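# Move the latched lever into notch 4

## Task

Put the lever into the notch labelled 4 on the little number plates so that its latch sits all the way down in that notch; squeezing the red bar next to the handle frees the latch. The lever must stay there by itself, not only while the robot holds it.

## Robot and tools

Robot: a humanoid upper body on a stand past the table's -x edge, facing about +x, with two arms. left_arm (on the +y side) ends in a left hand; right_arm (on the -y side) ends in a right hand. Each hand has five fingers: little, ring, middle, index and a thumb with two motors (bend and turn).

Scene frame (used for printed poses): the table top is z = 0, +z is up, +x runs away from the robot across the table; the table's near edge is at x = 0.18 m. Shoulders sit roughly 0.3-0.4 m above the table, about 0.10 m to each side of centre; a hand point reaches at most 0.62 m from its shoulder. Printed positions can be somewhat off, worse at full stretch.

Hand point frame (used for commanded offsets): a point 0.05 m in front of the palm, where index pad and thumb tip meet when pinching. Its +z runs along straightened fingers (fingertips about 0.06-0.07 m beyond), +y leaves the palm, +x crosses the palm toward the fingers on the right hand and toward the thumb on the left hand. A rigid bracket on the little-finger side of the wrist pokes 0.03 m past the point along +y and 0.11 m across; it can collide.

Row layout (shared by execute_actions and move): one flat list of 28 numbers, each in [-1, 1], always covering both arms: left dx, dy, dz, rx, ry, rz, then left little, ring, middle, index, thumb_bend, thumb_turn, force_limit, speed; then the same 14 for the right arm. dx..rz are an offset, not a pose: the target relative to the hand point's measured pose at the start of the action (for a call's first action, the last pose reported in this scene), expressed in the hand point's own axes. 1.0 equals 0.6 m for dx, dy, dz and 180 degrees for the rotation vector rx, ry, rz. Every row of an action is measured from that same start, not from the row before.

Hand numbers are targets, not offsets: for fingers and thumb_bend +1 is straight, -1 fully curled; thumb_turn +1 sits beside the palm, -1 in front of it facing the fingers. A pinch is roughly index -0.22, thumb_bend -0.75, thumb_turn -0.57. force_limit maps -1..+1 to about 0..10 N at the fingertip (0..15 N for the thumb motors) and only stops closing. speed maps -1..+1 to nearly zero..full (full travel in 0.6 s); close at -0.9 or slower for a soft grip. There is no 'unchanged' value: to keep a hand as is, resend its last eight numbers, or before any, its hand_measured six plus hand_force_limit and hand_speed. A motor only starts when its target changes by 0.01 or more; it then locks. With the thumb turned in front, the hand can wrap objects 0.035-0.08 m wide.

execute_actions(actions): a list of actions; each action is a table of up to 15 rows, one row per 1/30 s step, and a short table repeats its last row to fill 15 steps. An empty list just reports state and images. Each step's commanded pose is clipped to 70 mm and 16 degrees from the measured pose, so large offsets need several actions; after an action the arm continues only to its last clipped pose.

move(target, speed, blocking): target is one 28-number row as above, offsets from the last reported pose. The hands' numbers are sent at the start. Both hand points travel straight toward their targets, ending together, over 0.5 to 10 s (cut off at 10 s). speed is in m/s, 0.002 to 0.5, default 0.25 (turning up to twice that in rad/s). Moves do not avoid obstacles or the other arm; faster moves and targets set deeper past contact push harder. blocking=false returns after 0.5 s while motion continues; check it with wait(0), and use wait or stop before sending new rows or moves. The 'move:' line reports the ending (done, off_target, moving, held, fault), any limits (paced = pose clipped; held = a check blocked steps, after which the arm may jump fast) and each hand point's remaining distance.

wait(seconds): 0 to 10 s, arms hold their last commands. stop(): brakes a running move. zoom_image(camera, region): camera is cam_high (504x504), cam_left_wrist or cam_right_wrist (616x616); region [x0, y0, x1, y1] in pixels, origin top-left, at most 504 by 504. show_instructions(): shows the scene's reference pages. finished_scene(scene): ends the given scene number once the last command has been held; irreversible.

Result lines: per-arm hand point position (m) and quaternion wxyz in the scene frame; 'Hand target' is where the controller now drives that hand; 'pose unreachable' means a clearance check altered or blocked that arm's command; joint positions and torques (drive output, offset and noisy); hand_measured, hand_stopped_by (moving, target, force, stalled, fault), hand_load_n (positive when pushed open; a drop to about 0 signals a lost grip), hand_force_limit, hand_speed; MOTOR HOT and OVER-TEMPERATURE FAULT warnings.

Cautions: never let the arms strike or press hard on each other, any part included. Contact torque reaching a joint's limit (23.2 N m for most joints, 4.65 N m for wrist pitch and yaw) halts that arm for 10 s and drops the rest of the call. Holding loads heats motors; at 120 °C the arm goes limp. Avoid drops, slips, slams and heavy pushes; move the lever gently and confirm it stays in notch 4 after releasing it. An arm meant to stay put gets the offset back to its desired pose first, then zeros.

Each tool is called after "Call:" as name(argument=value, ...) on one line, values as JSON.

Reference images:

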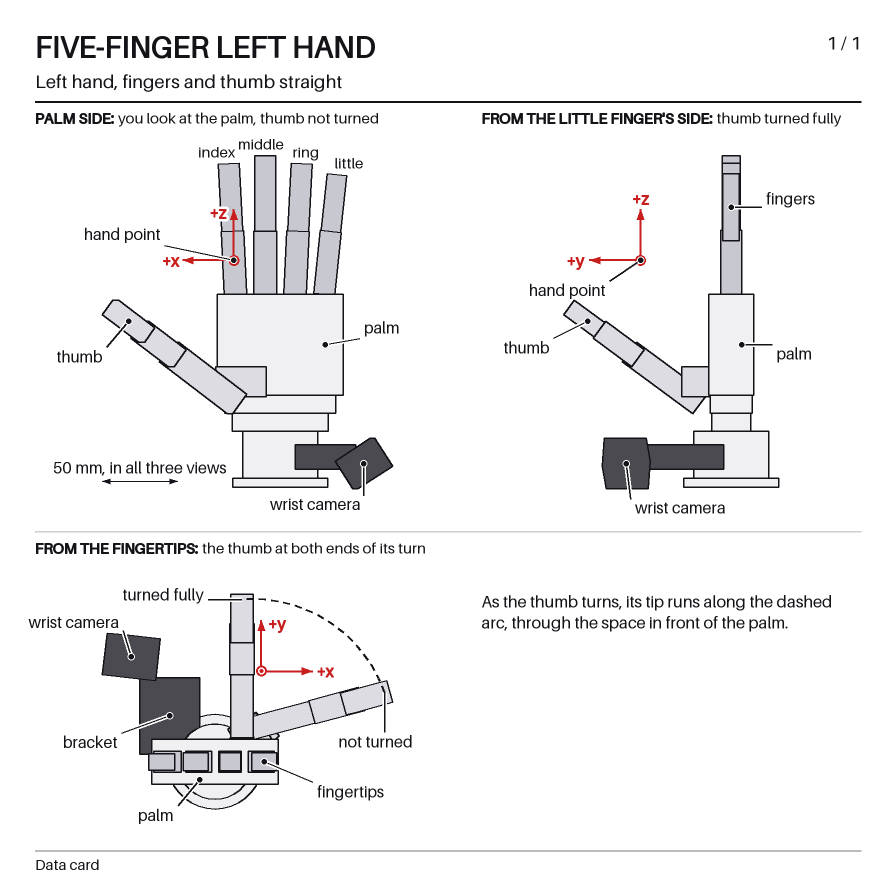

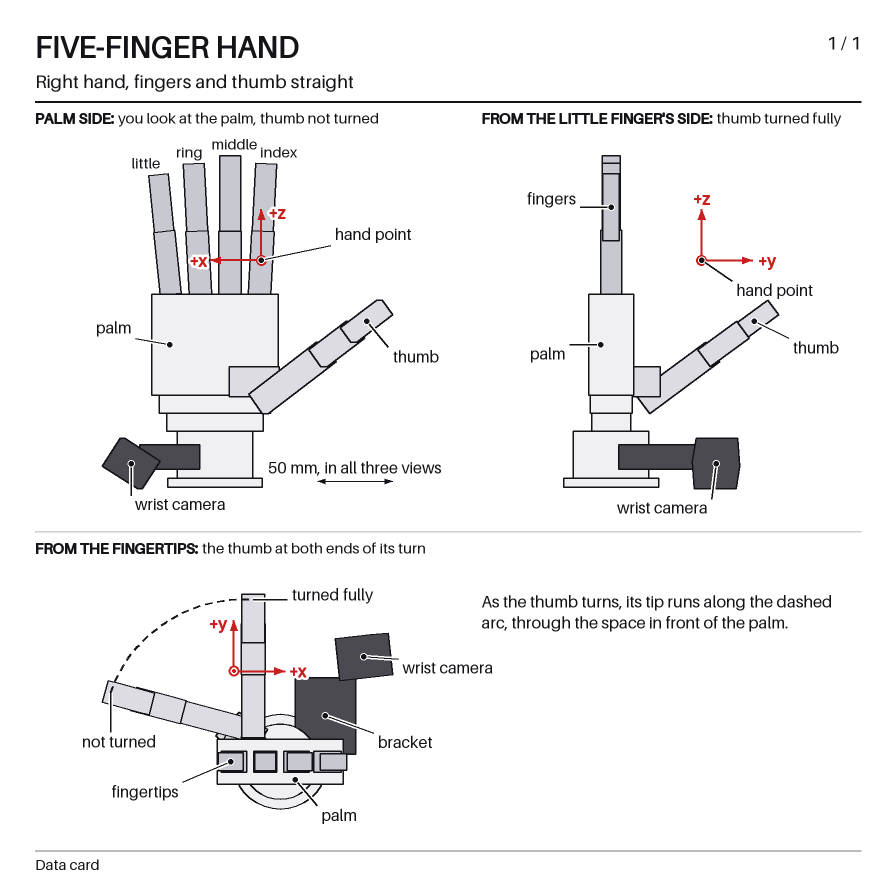

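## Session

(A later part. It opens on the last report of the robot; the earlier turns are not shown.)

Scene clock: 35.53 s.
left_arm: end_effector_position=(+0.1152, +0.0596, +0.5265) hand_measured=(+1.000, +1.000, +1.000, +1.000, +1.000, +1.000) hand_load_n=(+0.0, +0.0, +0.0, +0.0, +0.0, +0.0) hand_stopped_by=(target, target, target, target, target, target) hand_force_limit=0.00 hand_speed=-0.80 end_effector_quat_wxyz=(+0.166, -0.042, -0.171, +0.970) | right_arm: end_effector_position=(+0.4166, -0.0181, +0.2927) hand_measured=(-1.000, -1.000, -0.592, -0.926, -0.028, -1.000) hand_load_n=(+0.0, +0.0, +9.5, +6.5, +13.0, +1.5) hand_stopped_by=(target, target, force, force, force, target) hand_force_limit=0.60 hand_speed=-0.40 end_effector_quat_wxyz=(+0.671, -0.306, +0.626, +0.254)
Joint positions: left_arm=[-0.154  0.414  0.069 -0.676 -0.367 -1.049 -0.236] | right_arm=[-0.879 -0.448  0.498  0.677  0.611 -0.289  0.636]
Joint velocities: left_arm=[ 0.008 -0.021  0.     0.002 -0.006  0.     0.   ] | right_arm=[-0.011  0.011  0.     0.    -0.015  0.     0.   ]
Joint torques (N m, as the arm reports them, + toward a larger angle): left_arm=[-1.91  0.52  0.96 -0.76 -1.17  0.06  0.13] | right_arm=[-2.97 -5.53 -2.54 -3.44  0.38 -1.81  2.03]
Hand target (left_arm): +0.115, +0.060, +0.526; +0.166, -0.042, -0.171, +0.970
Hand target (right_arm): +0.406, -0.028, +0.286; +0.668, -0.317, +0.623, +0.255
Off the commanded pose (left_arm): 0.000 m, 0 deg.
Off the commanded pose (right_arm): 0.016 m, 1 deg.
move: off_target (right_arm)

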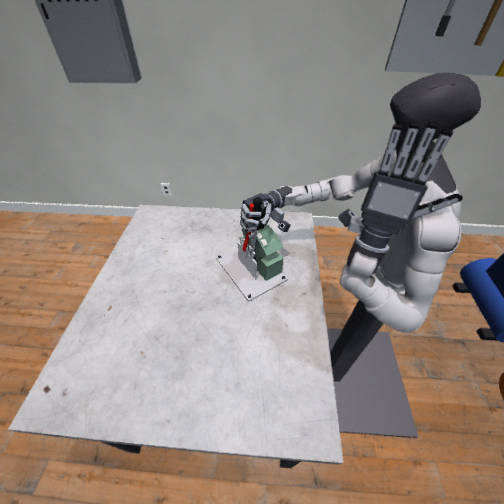

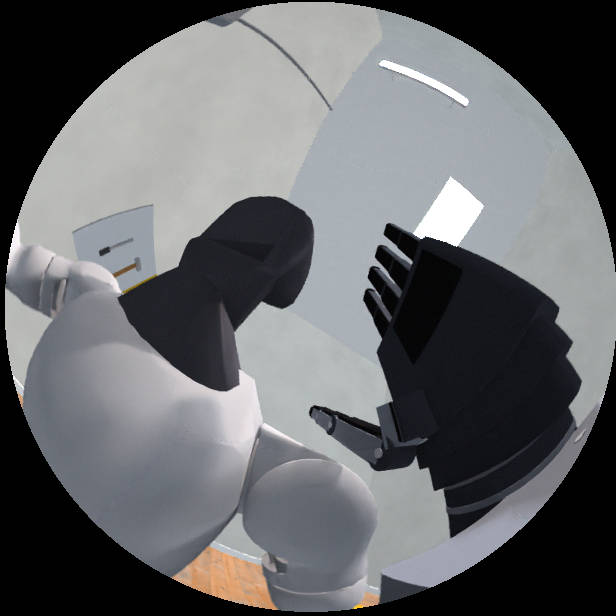

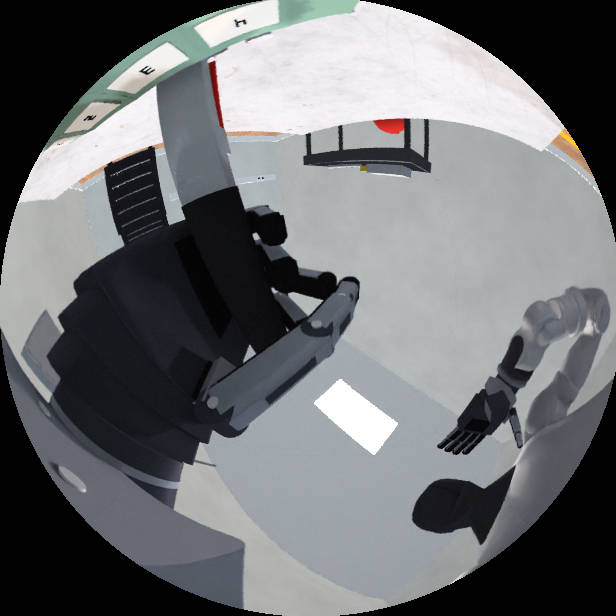

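Squeezed; keep pulling back slightly and swing.

Call:
move(target=[0,0,0,0,0,0,1,1,1,1,1,1,0,-0.8,0.02,0.085,-0.005,0,0,-0.065,-1,-1,-1,-1,-0.6,-1,0.6,-0.4], speed=0.05)

Call:
zoom_image(camera="cam_high", region=[200,170,320,290])

Scene clock: 41.33 s.
left_arm: end_effector_position=(+0.1152, +0.0596, +0.5265) hand_measured=(+1.000, +1.000, +1.000, +1.000, +1.000, +1.000) hand_load_n=(+0.0, +0.0, +0.0, +0.0, +0.0, +0.0) hand_stopped_by=(target, target, target, target, target, target) hand_force_limit=0.00 hand_speed=-0.80 end_effector_quat_wxyz=(+0.166, -0.042, -0.171, +0.970) | right_arm: end_effector_position=(+0.3933, +0.0139, +0.2780) hand_measured=(-1.000, -1.000, -0.592, -0.926, -0.028, -1.000) hand_load_n=(+0.0, +0.0, +9.5, +5.0, +13.0, +1.5) hand_stopped_by=(target, target, force, force, force, target) hand_force_limit=0.60 hand_speed=-0.40 end_effector_quat_wxyz=(+0.694, -0.353, +0.604, +0.171)
Joint positions: left_arm=[-0.154  0.414  0.069 -0.676 -0.367 -1.049 -0.236] | right_arm=[-0.757 -0.488  0.604  0.368  0.402 -0.264  0.329]
Joint velocities: left_arm=[-0.005  0.005  0.012 -0.009  0.002  0.     0.   ] | right_arm=[ 0.     0.006 -0.011 -0.006 -0.005  0.001 -0.002]
Joint torques (N m, as the arm reports them, + toward a larger angle): left_arm=[-1.99  0.49  0.87 -0.67 -1.12  0.06  0.14] | right_arm=[-2.74 -2.77 -1.89 -4.98 -0.28 -1.95  1.15]
Hand target (left_arm): +0.115, +0.060, +0.526; +0.166, -0.042, -0.171, +0.970
Hand target (right_arm): +0.380, +0.015, +0.277; +0.695, -0.366, +0.591, +0.181
Off the commanded pose (left_arm): 0.000 m, 0 deg.
Off the commanded pose (right_arm): 0.015 m, 3 deg.
move: off_target (right_arm)

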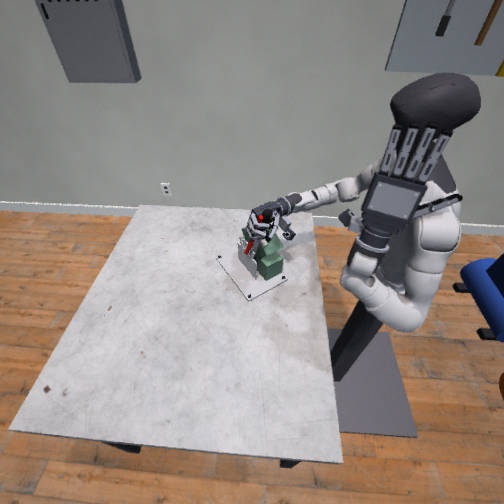

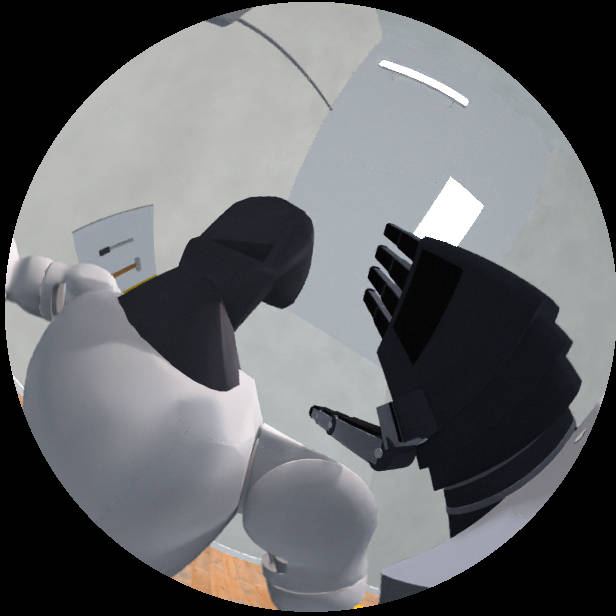

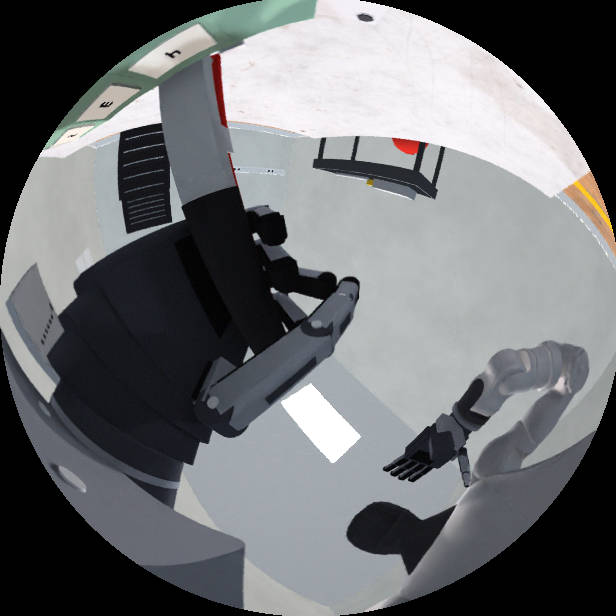

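Region (200, 170, 320, 290) of cam_high's 504x504 image, scaled by 4.200, with more detail than that image has.

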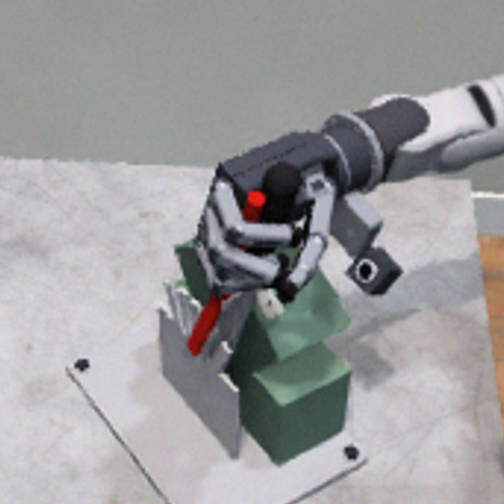

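Release the latch and push slowly until it drops.

Call:
move(target=[0,0,0,0,0,0,1,1,1,1,1,1,0,-0.8,0.008,0.045,0.005,0,0,-0.03,0.3,0.3,0.3,0.3,0,-1,0.6,0], speed=0.015)

Call:
zoom_image(camera="cam_high", region=[200,170,320,290])

Scene clock: 50.67 s.
left_arm: end_effector_position=(+0.1152, +0.0596, +0.5265) hand_measured=(+1.000, +1.000, +1.000, +1.000, +1.000, +1.000) hand_load_n=(+0.0, +0.0, +0.0, +0.0, +0.0, +0.0) hand_stopped_by=(target, target, target, target, target, target) hand_force_limit=0.00 hand_speed=-0.80 end_effector_quat_wxyz=(+0.166, -0.042, -0.171, +0.970) | right_arm: end_effector_position=(+0.3926, +0.0197, +0.2739) hand_measured=(+0.300, +0.300, +0.300, +0.300, +0.000, -1.000) hand_load_n=(+0.0, +0.0, +0.0, +0.0, +0.0, +0.0) hand_stopped_by=(target, target, target, target, target, target) hand_force_limit=0.60 hand_speed=0.00 end_effector_quat_wxyz=(+0.711, -0.360, +0.593, +0.120)
Joint positions: left_arm=[-0.154  0.414  0.069 -0.676 -0.367 -1.049 -0.236] | right_arm=[-0.75  -0.524  0.696  0.297  0.337 -0.273  0.149]
Joint velocities: left_arm=[ 0.005  0.    -0.008  0.015 -0.003  0.     0.   ] | right_arm=[-0.014  0.002  0.023  0.006 -0.011 -0.006 -0.017]
Joint torques (N m, as the arm reports them, + toward a larger angle): left_arm=[-1.99  0.48  0.92 -0.76 -1.19  0.08  0.13] | right_arm=[-3.74  0.65  0.56 -4.13 -1.12 -0.68  0.68]
Hand target (left_arm): +0.115, +0.060, +0.526; +0.166, -0.042, -0.171, +0.970
Hand target (right_arm): +0.379, +0.034, +0.267; +0.702, -0.380, +0.586, +0.137
Off the commanded pose (left_arm): 0.000 m, 0 deg.
Off the commanded pose (right_arm): 0.021 m, 3 deg.
move: off_target (right_arm)

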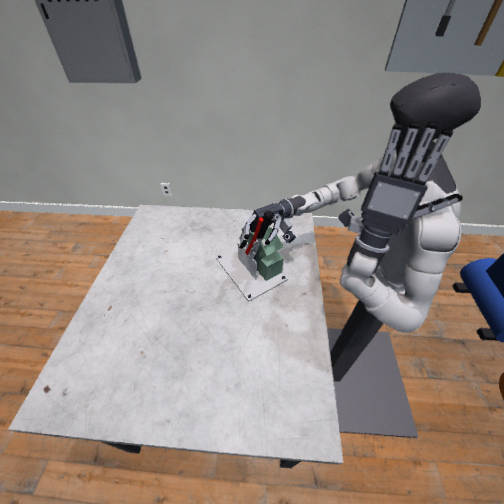

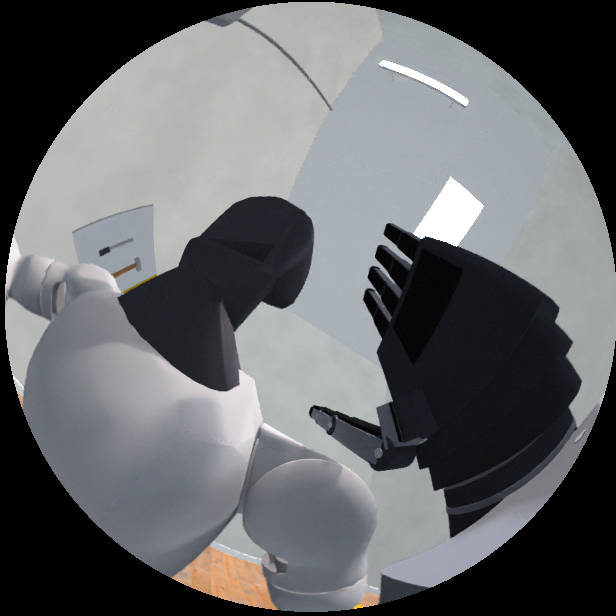

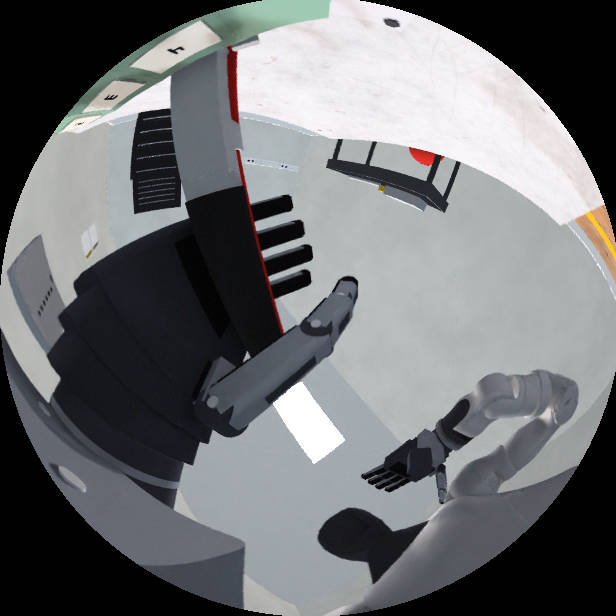

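Region (200, 170, 320, 290) of cam_high's 504x504 image, scaled by 4.200, with more detail than that image has.

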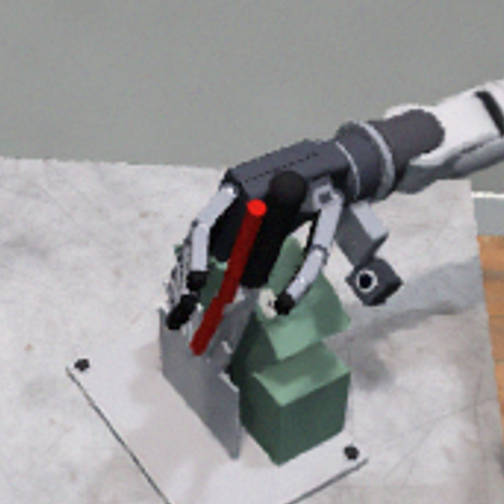

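Friction; still creeping. Push more.

Call:
move(target=[0,0,0,0,0,0,1,1,1,1,1,1,0,-0.8,0.005,0.055,0,-0.02,0,0,0.3,0.3,0.3,0.3,0,-1,0.6,0], speed=0.03)

Call:
zoom_image(camera="cam_high", region=[200,170,320,290])

Scene clock: 54.27 s.
left_arm: end_effector_position=(+0.1152, +0.0596, +0.5265) hand_measured=(+1.000, +1.000, +1.000, +1.000, +1.000, +1.000) hand_load_n=(+0.0, +0.0, +0.0, +0.0, +0.0, +0.0) hand_stopped_by=(target, target, target, target, target, target) hand_force_limit=0.00 hand_speed=-0.80 end_effector_quat_wxyz=(+0.166, -0.042, -0.171, +0.970) | right_arm: end_effector_position=(+0.3850, +0.0312, +0.2673) hand_measured=(+0.300, +0.300, +0.300, +0.300, +0.000, -1.000) hand_load_n=(+0.0, +0.0, +0.0, +0.0, +0.0, +0.0) hand_stopped_by=(target, target, target, target, target, target) hand_force_limit=0.60 hand_speed=0.00 end_effector_quat_wxyz=(+0.709, -0.369, +0.589, +0.121)
Joint positions: left_arm=[-0.154  0.414  0.069 -0.676 -0.367 -1.049 -0.236] | right_arm=[-0.754 -0.518  0.753  0.29   0.323 -0.282  0.106]
Joint velocities: left_arm=[ 0.    -0.002  0.     0.006  0.     0.     0.   ] | right_arm=[ 0.002 -0.008 -0.003 -0.005  0.006  0.    -0.003]
Joint torques (N m, as the arm reports them, + toward a larger angle): left_arm=[-2.05  0.42  0.87 -0.73 -1.07  0.06  0.14] | right_arm=[-3.84  0.86  0.24 -3.5  -0.55 -0.57  0.33]
Hand target (left_arm): +0.115, +0.060, +0.526; +0.166, -0.042, -0.171, +0.970
Hand target (right_arm): +0.374, +0.043, +0.260; +0.700, -0.381, +0.587, +0.139
Off the commanded pose (left_arm): 0.000 m, 0 deg.
Off the commanded pose (right_arm): 0.018 m, 3 deg.
move: off_target (right_arm)

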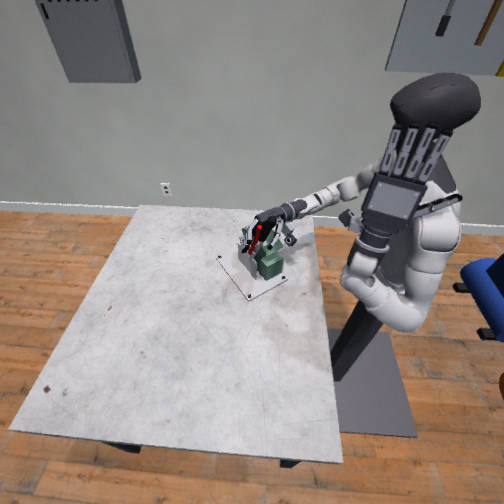

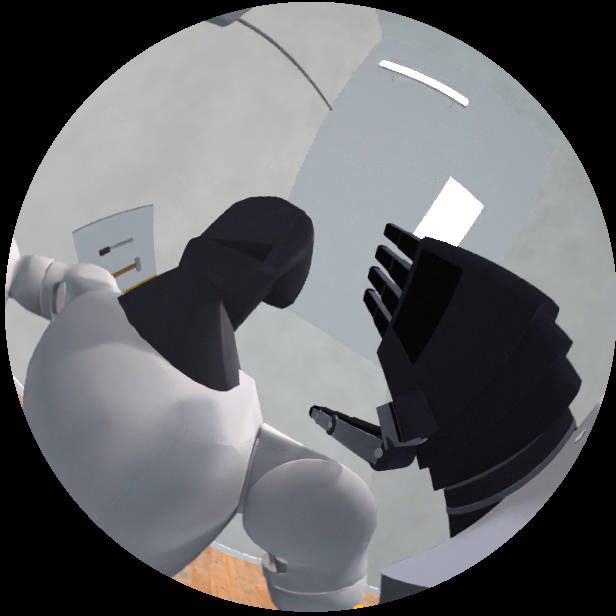

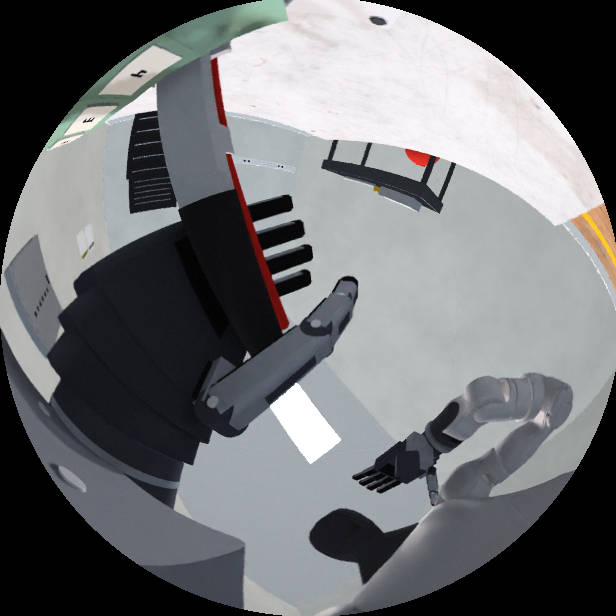

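Region (200, 170, 320, 290) of cam_high's 504x504 image, scaled by 4.200, with more detail than that image has.

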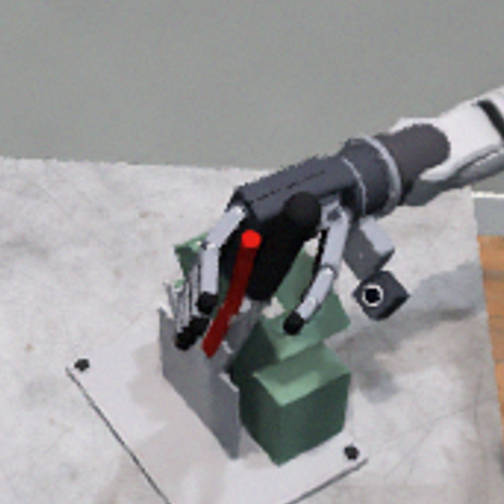

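Call:
move(target=[0,0,0,0,0,0,1,1,1,1,1,1,0,-0.8,-0.02,-0.04,-0.04,0,0,0,1,1,1,1,1,-1,0.6,0.5], speed=0.05)

Call:
zoom_image(camera="cam_high", region=[200,170,320,290])

Call:
finished_scene(scene=1)

Scene clock: 59.00 s.
left_arm: end_effector_position=(+0.1152, +0.0596, +0.5265) hand_measured=(+1.000, +1.000, +1.000, +1.000, +1.000, +1.000) hand_load_n=(+0.0, +0.0, +0.0, +0.0, +0.0, +0.0) hand_stopped_by=(target, target, target, target, target, target) hand_force_limit=0.00 hand_speed=-0.80 end_effector_quat_wxyz=(+0.166, -0.042, -0.171, +0.970) | right_arm: end_effector_position=(+0.3781, +0.0016, +0.2855) hand_measured=(+1.000, +1.000, +1.000, +1.000, +1.000, -1.000) hand_load_n=(+0.0, +0.0, +0.0, +0.0, +0.0, +0.0) hand_stopped_by=(target, target, target, target, target, target) hand_force_limit=0.60 hand_speed=0.50 end_effector_quat_wxyz=(+0.709, -0.370, +0.588, +0.119)
Joint positions: left_arm=[-0.154  0.414  0.069 -0.676 -0.367 -1.049 -0.236] | right_arm=[-0.714 -0.67   0.705  0.143  0.408 -0.246  0.149]
Joint velocities: left_arm=[ 0.009  0.     0.005 -0.005  0.005  0.     0.   ] | right_arm=[ 0.    -0.002 -0.006 -0.002  0.002  0.     0.   ]
Joint torques (N m, as the arm reports them, + toward a larger angle): left_arm=[-2.05  0.52  1.   -0.75 -1.14  0.07  0.12] | right_arm=[-3.94 -1.86 -2.92 -2.66 -0.38 -0.54 -0.23]
Hand target (left_arm): +0.115, +0.060, +0.526; +0.166, -0.042, -0.171, +0.970
Hand target (right_arm): +0.378, +0.001, +0.285; +0.708, -0.369, +0.589, +0.121
Off the commanded pose (left_arm): 0.000 m, 0 deg.
Off the commanded pose (right_arm): 0.001 m, 0 deg.
move: done

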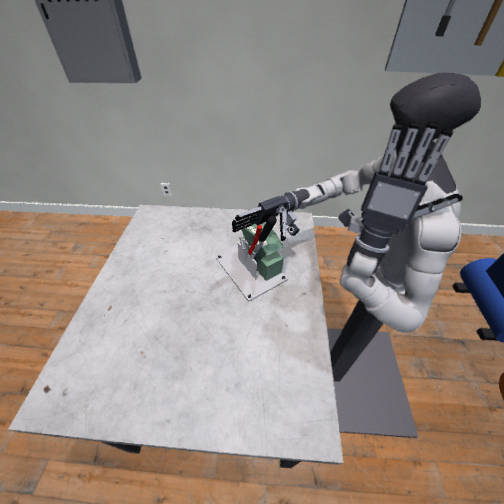

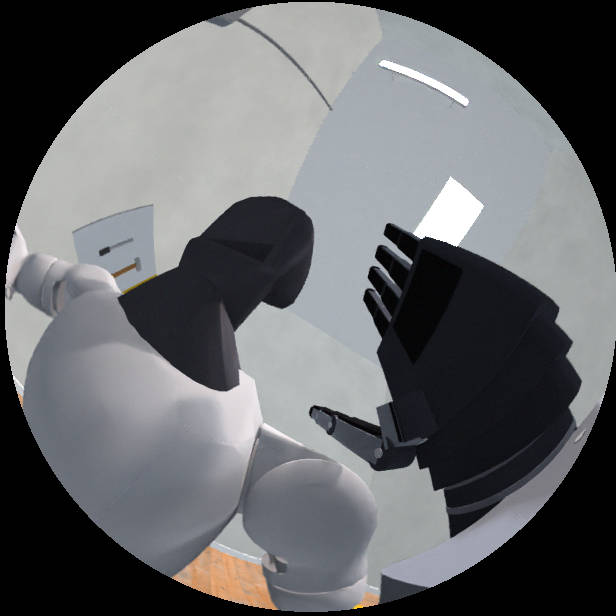

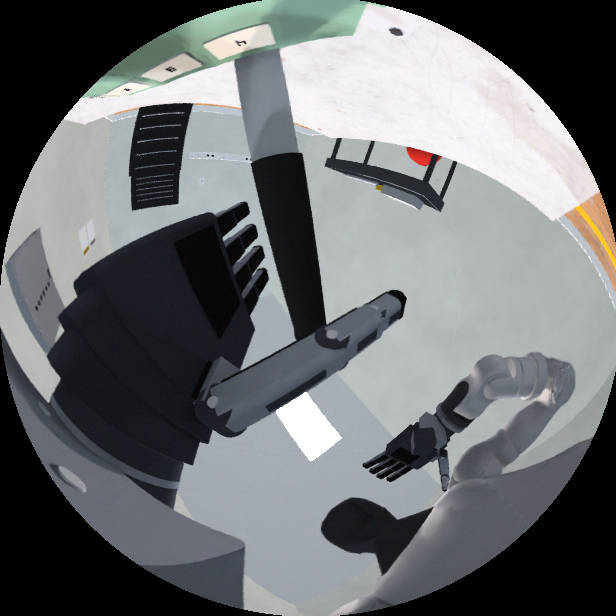

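Region (200, 170, 320, 290) of cam_high's 504x504 image, scaled by 4.200, with more detail than that image has.

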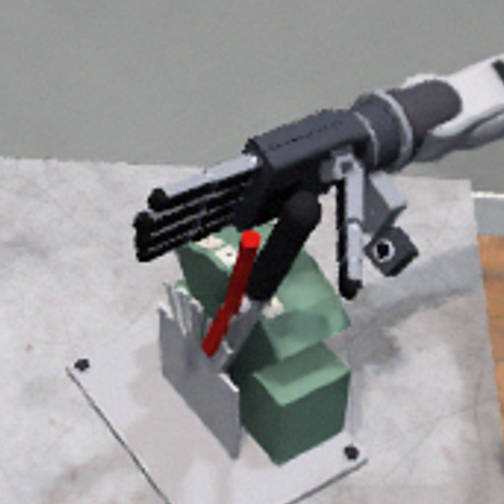

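The scene is finished: the task was done.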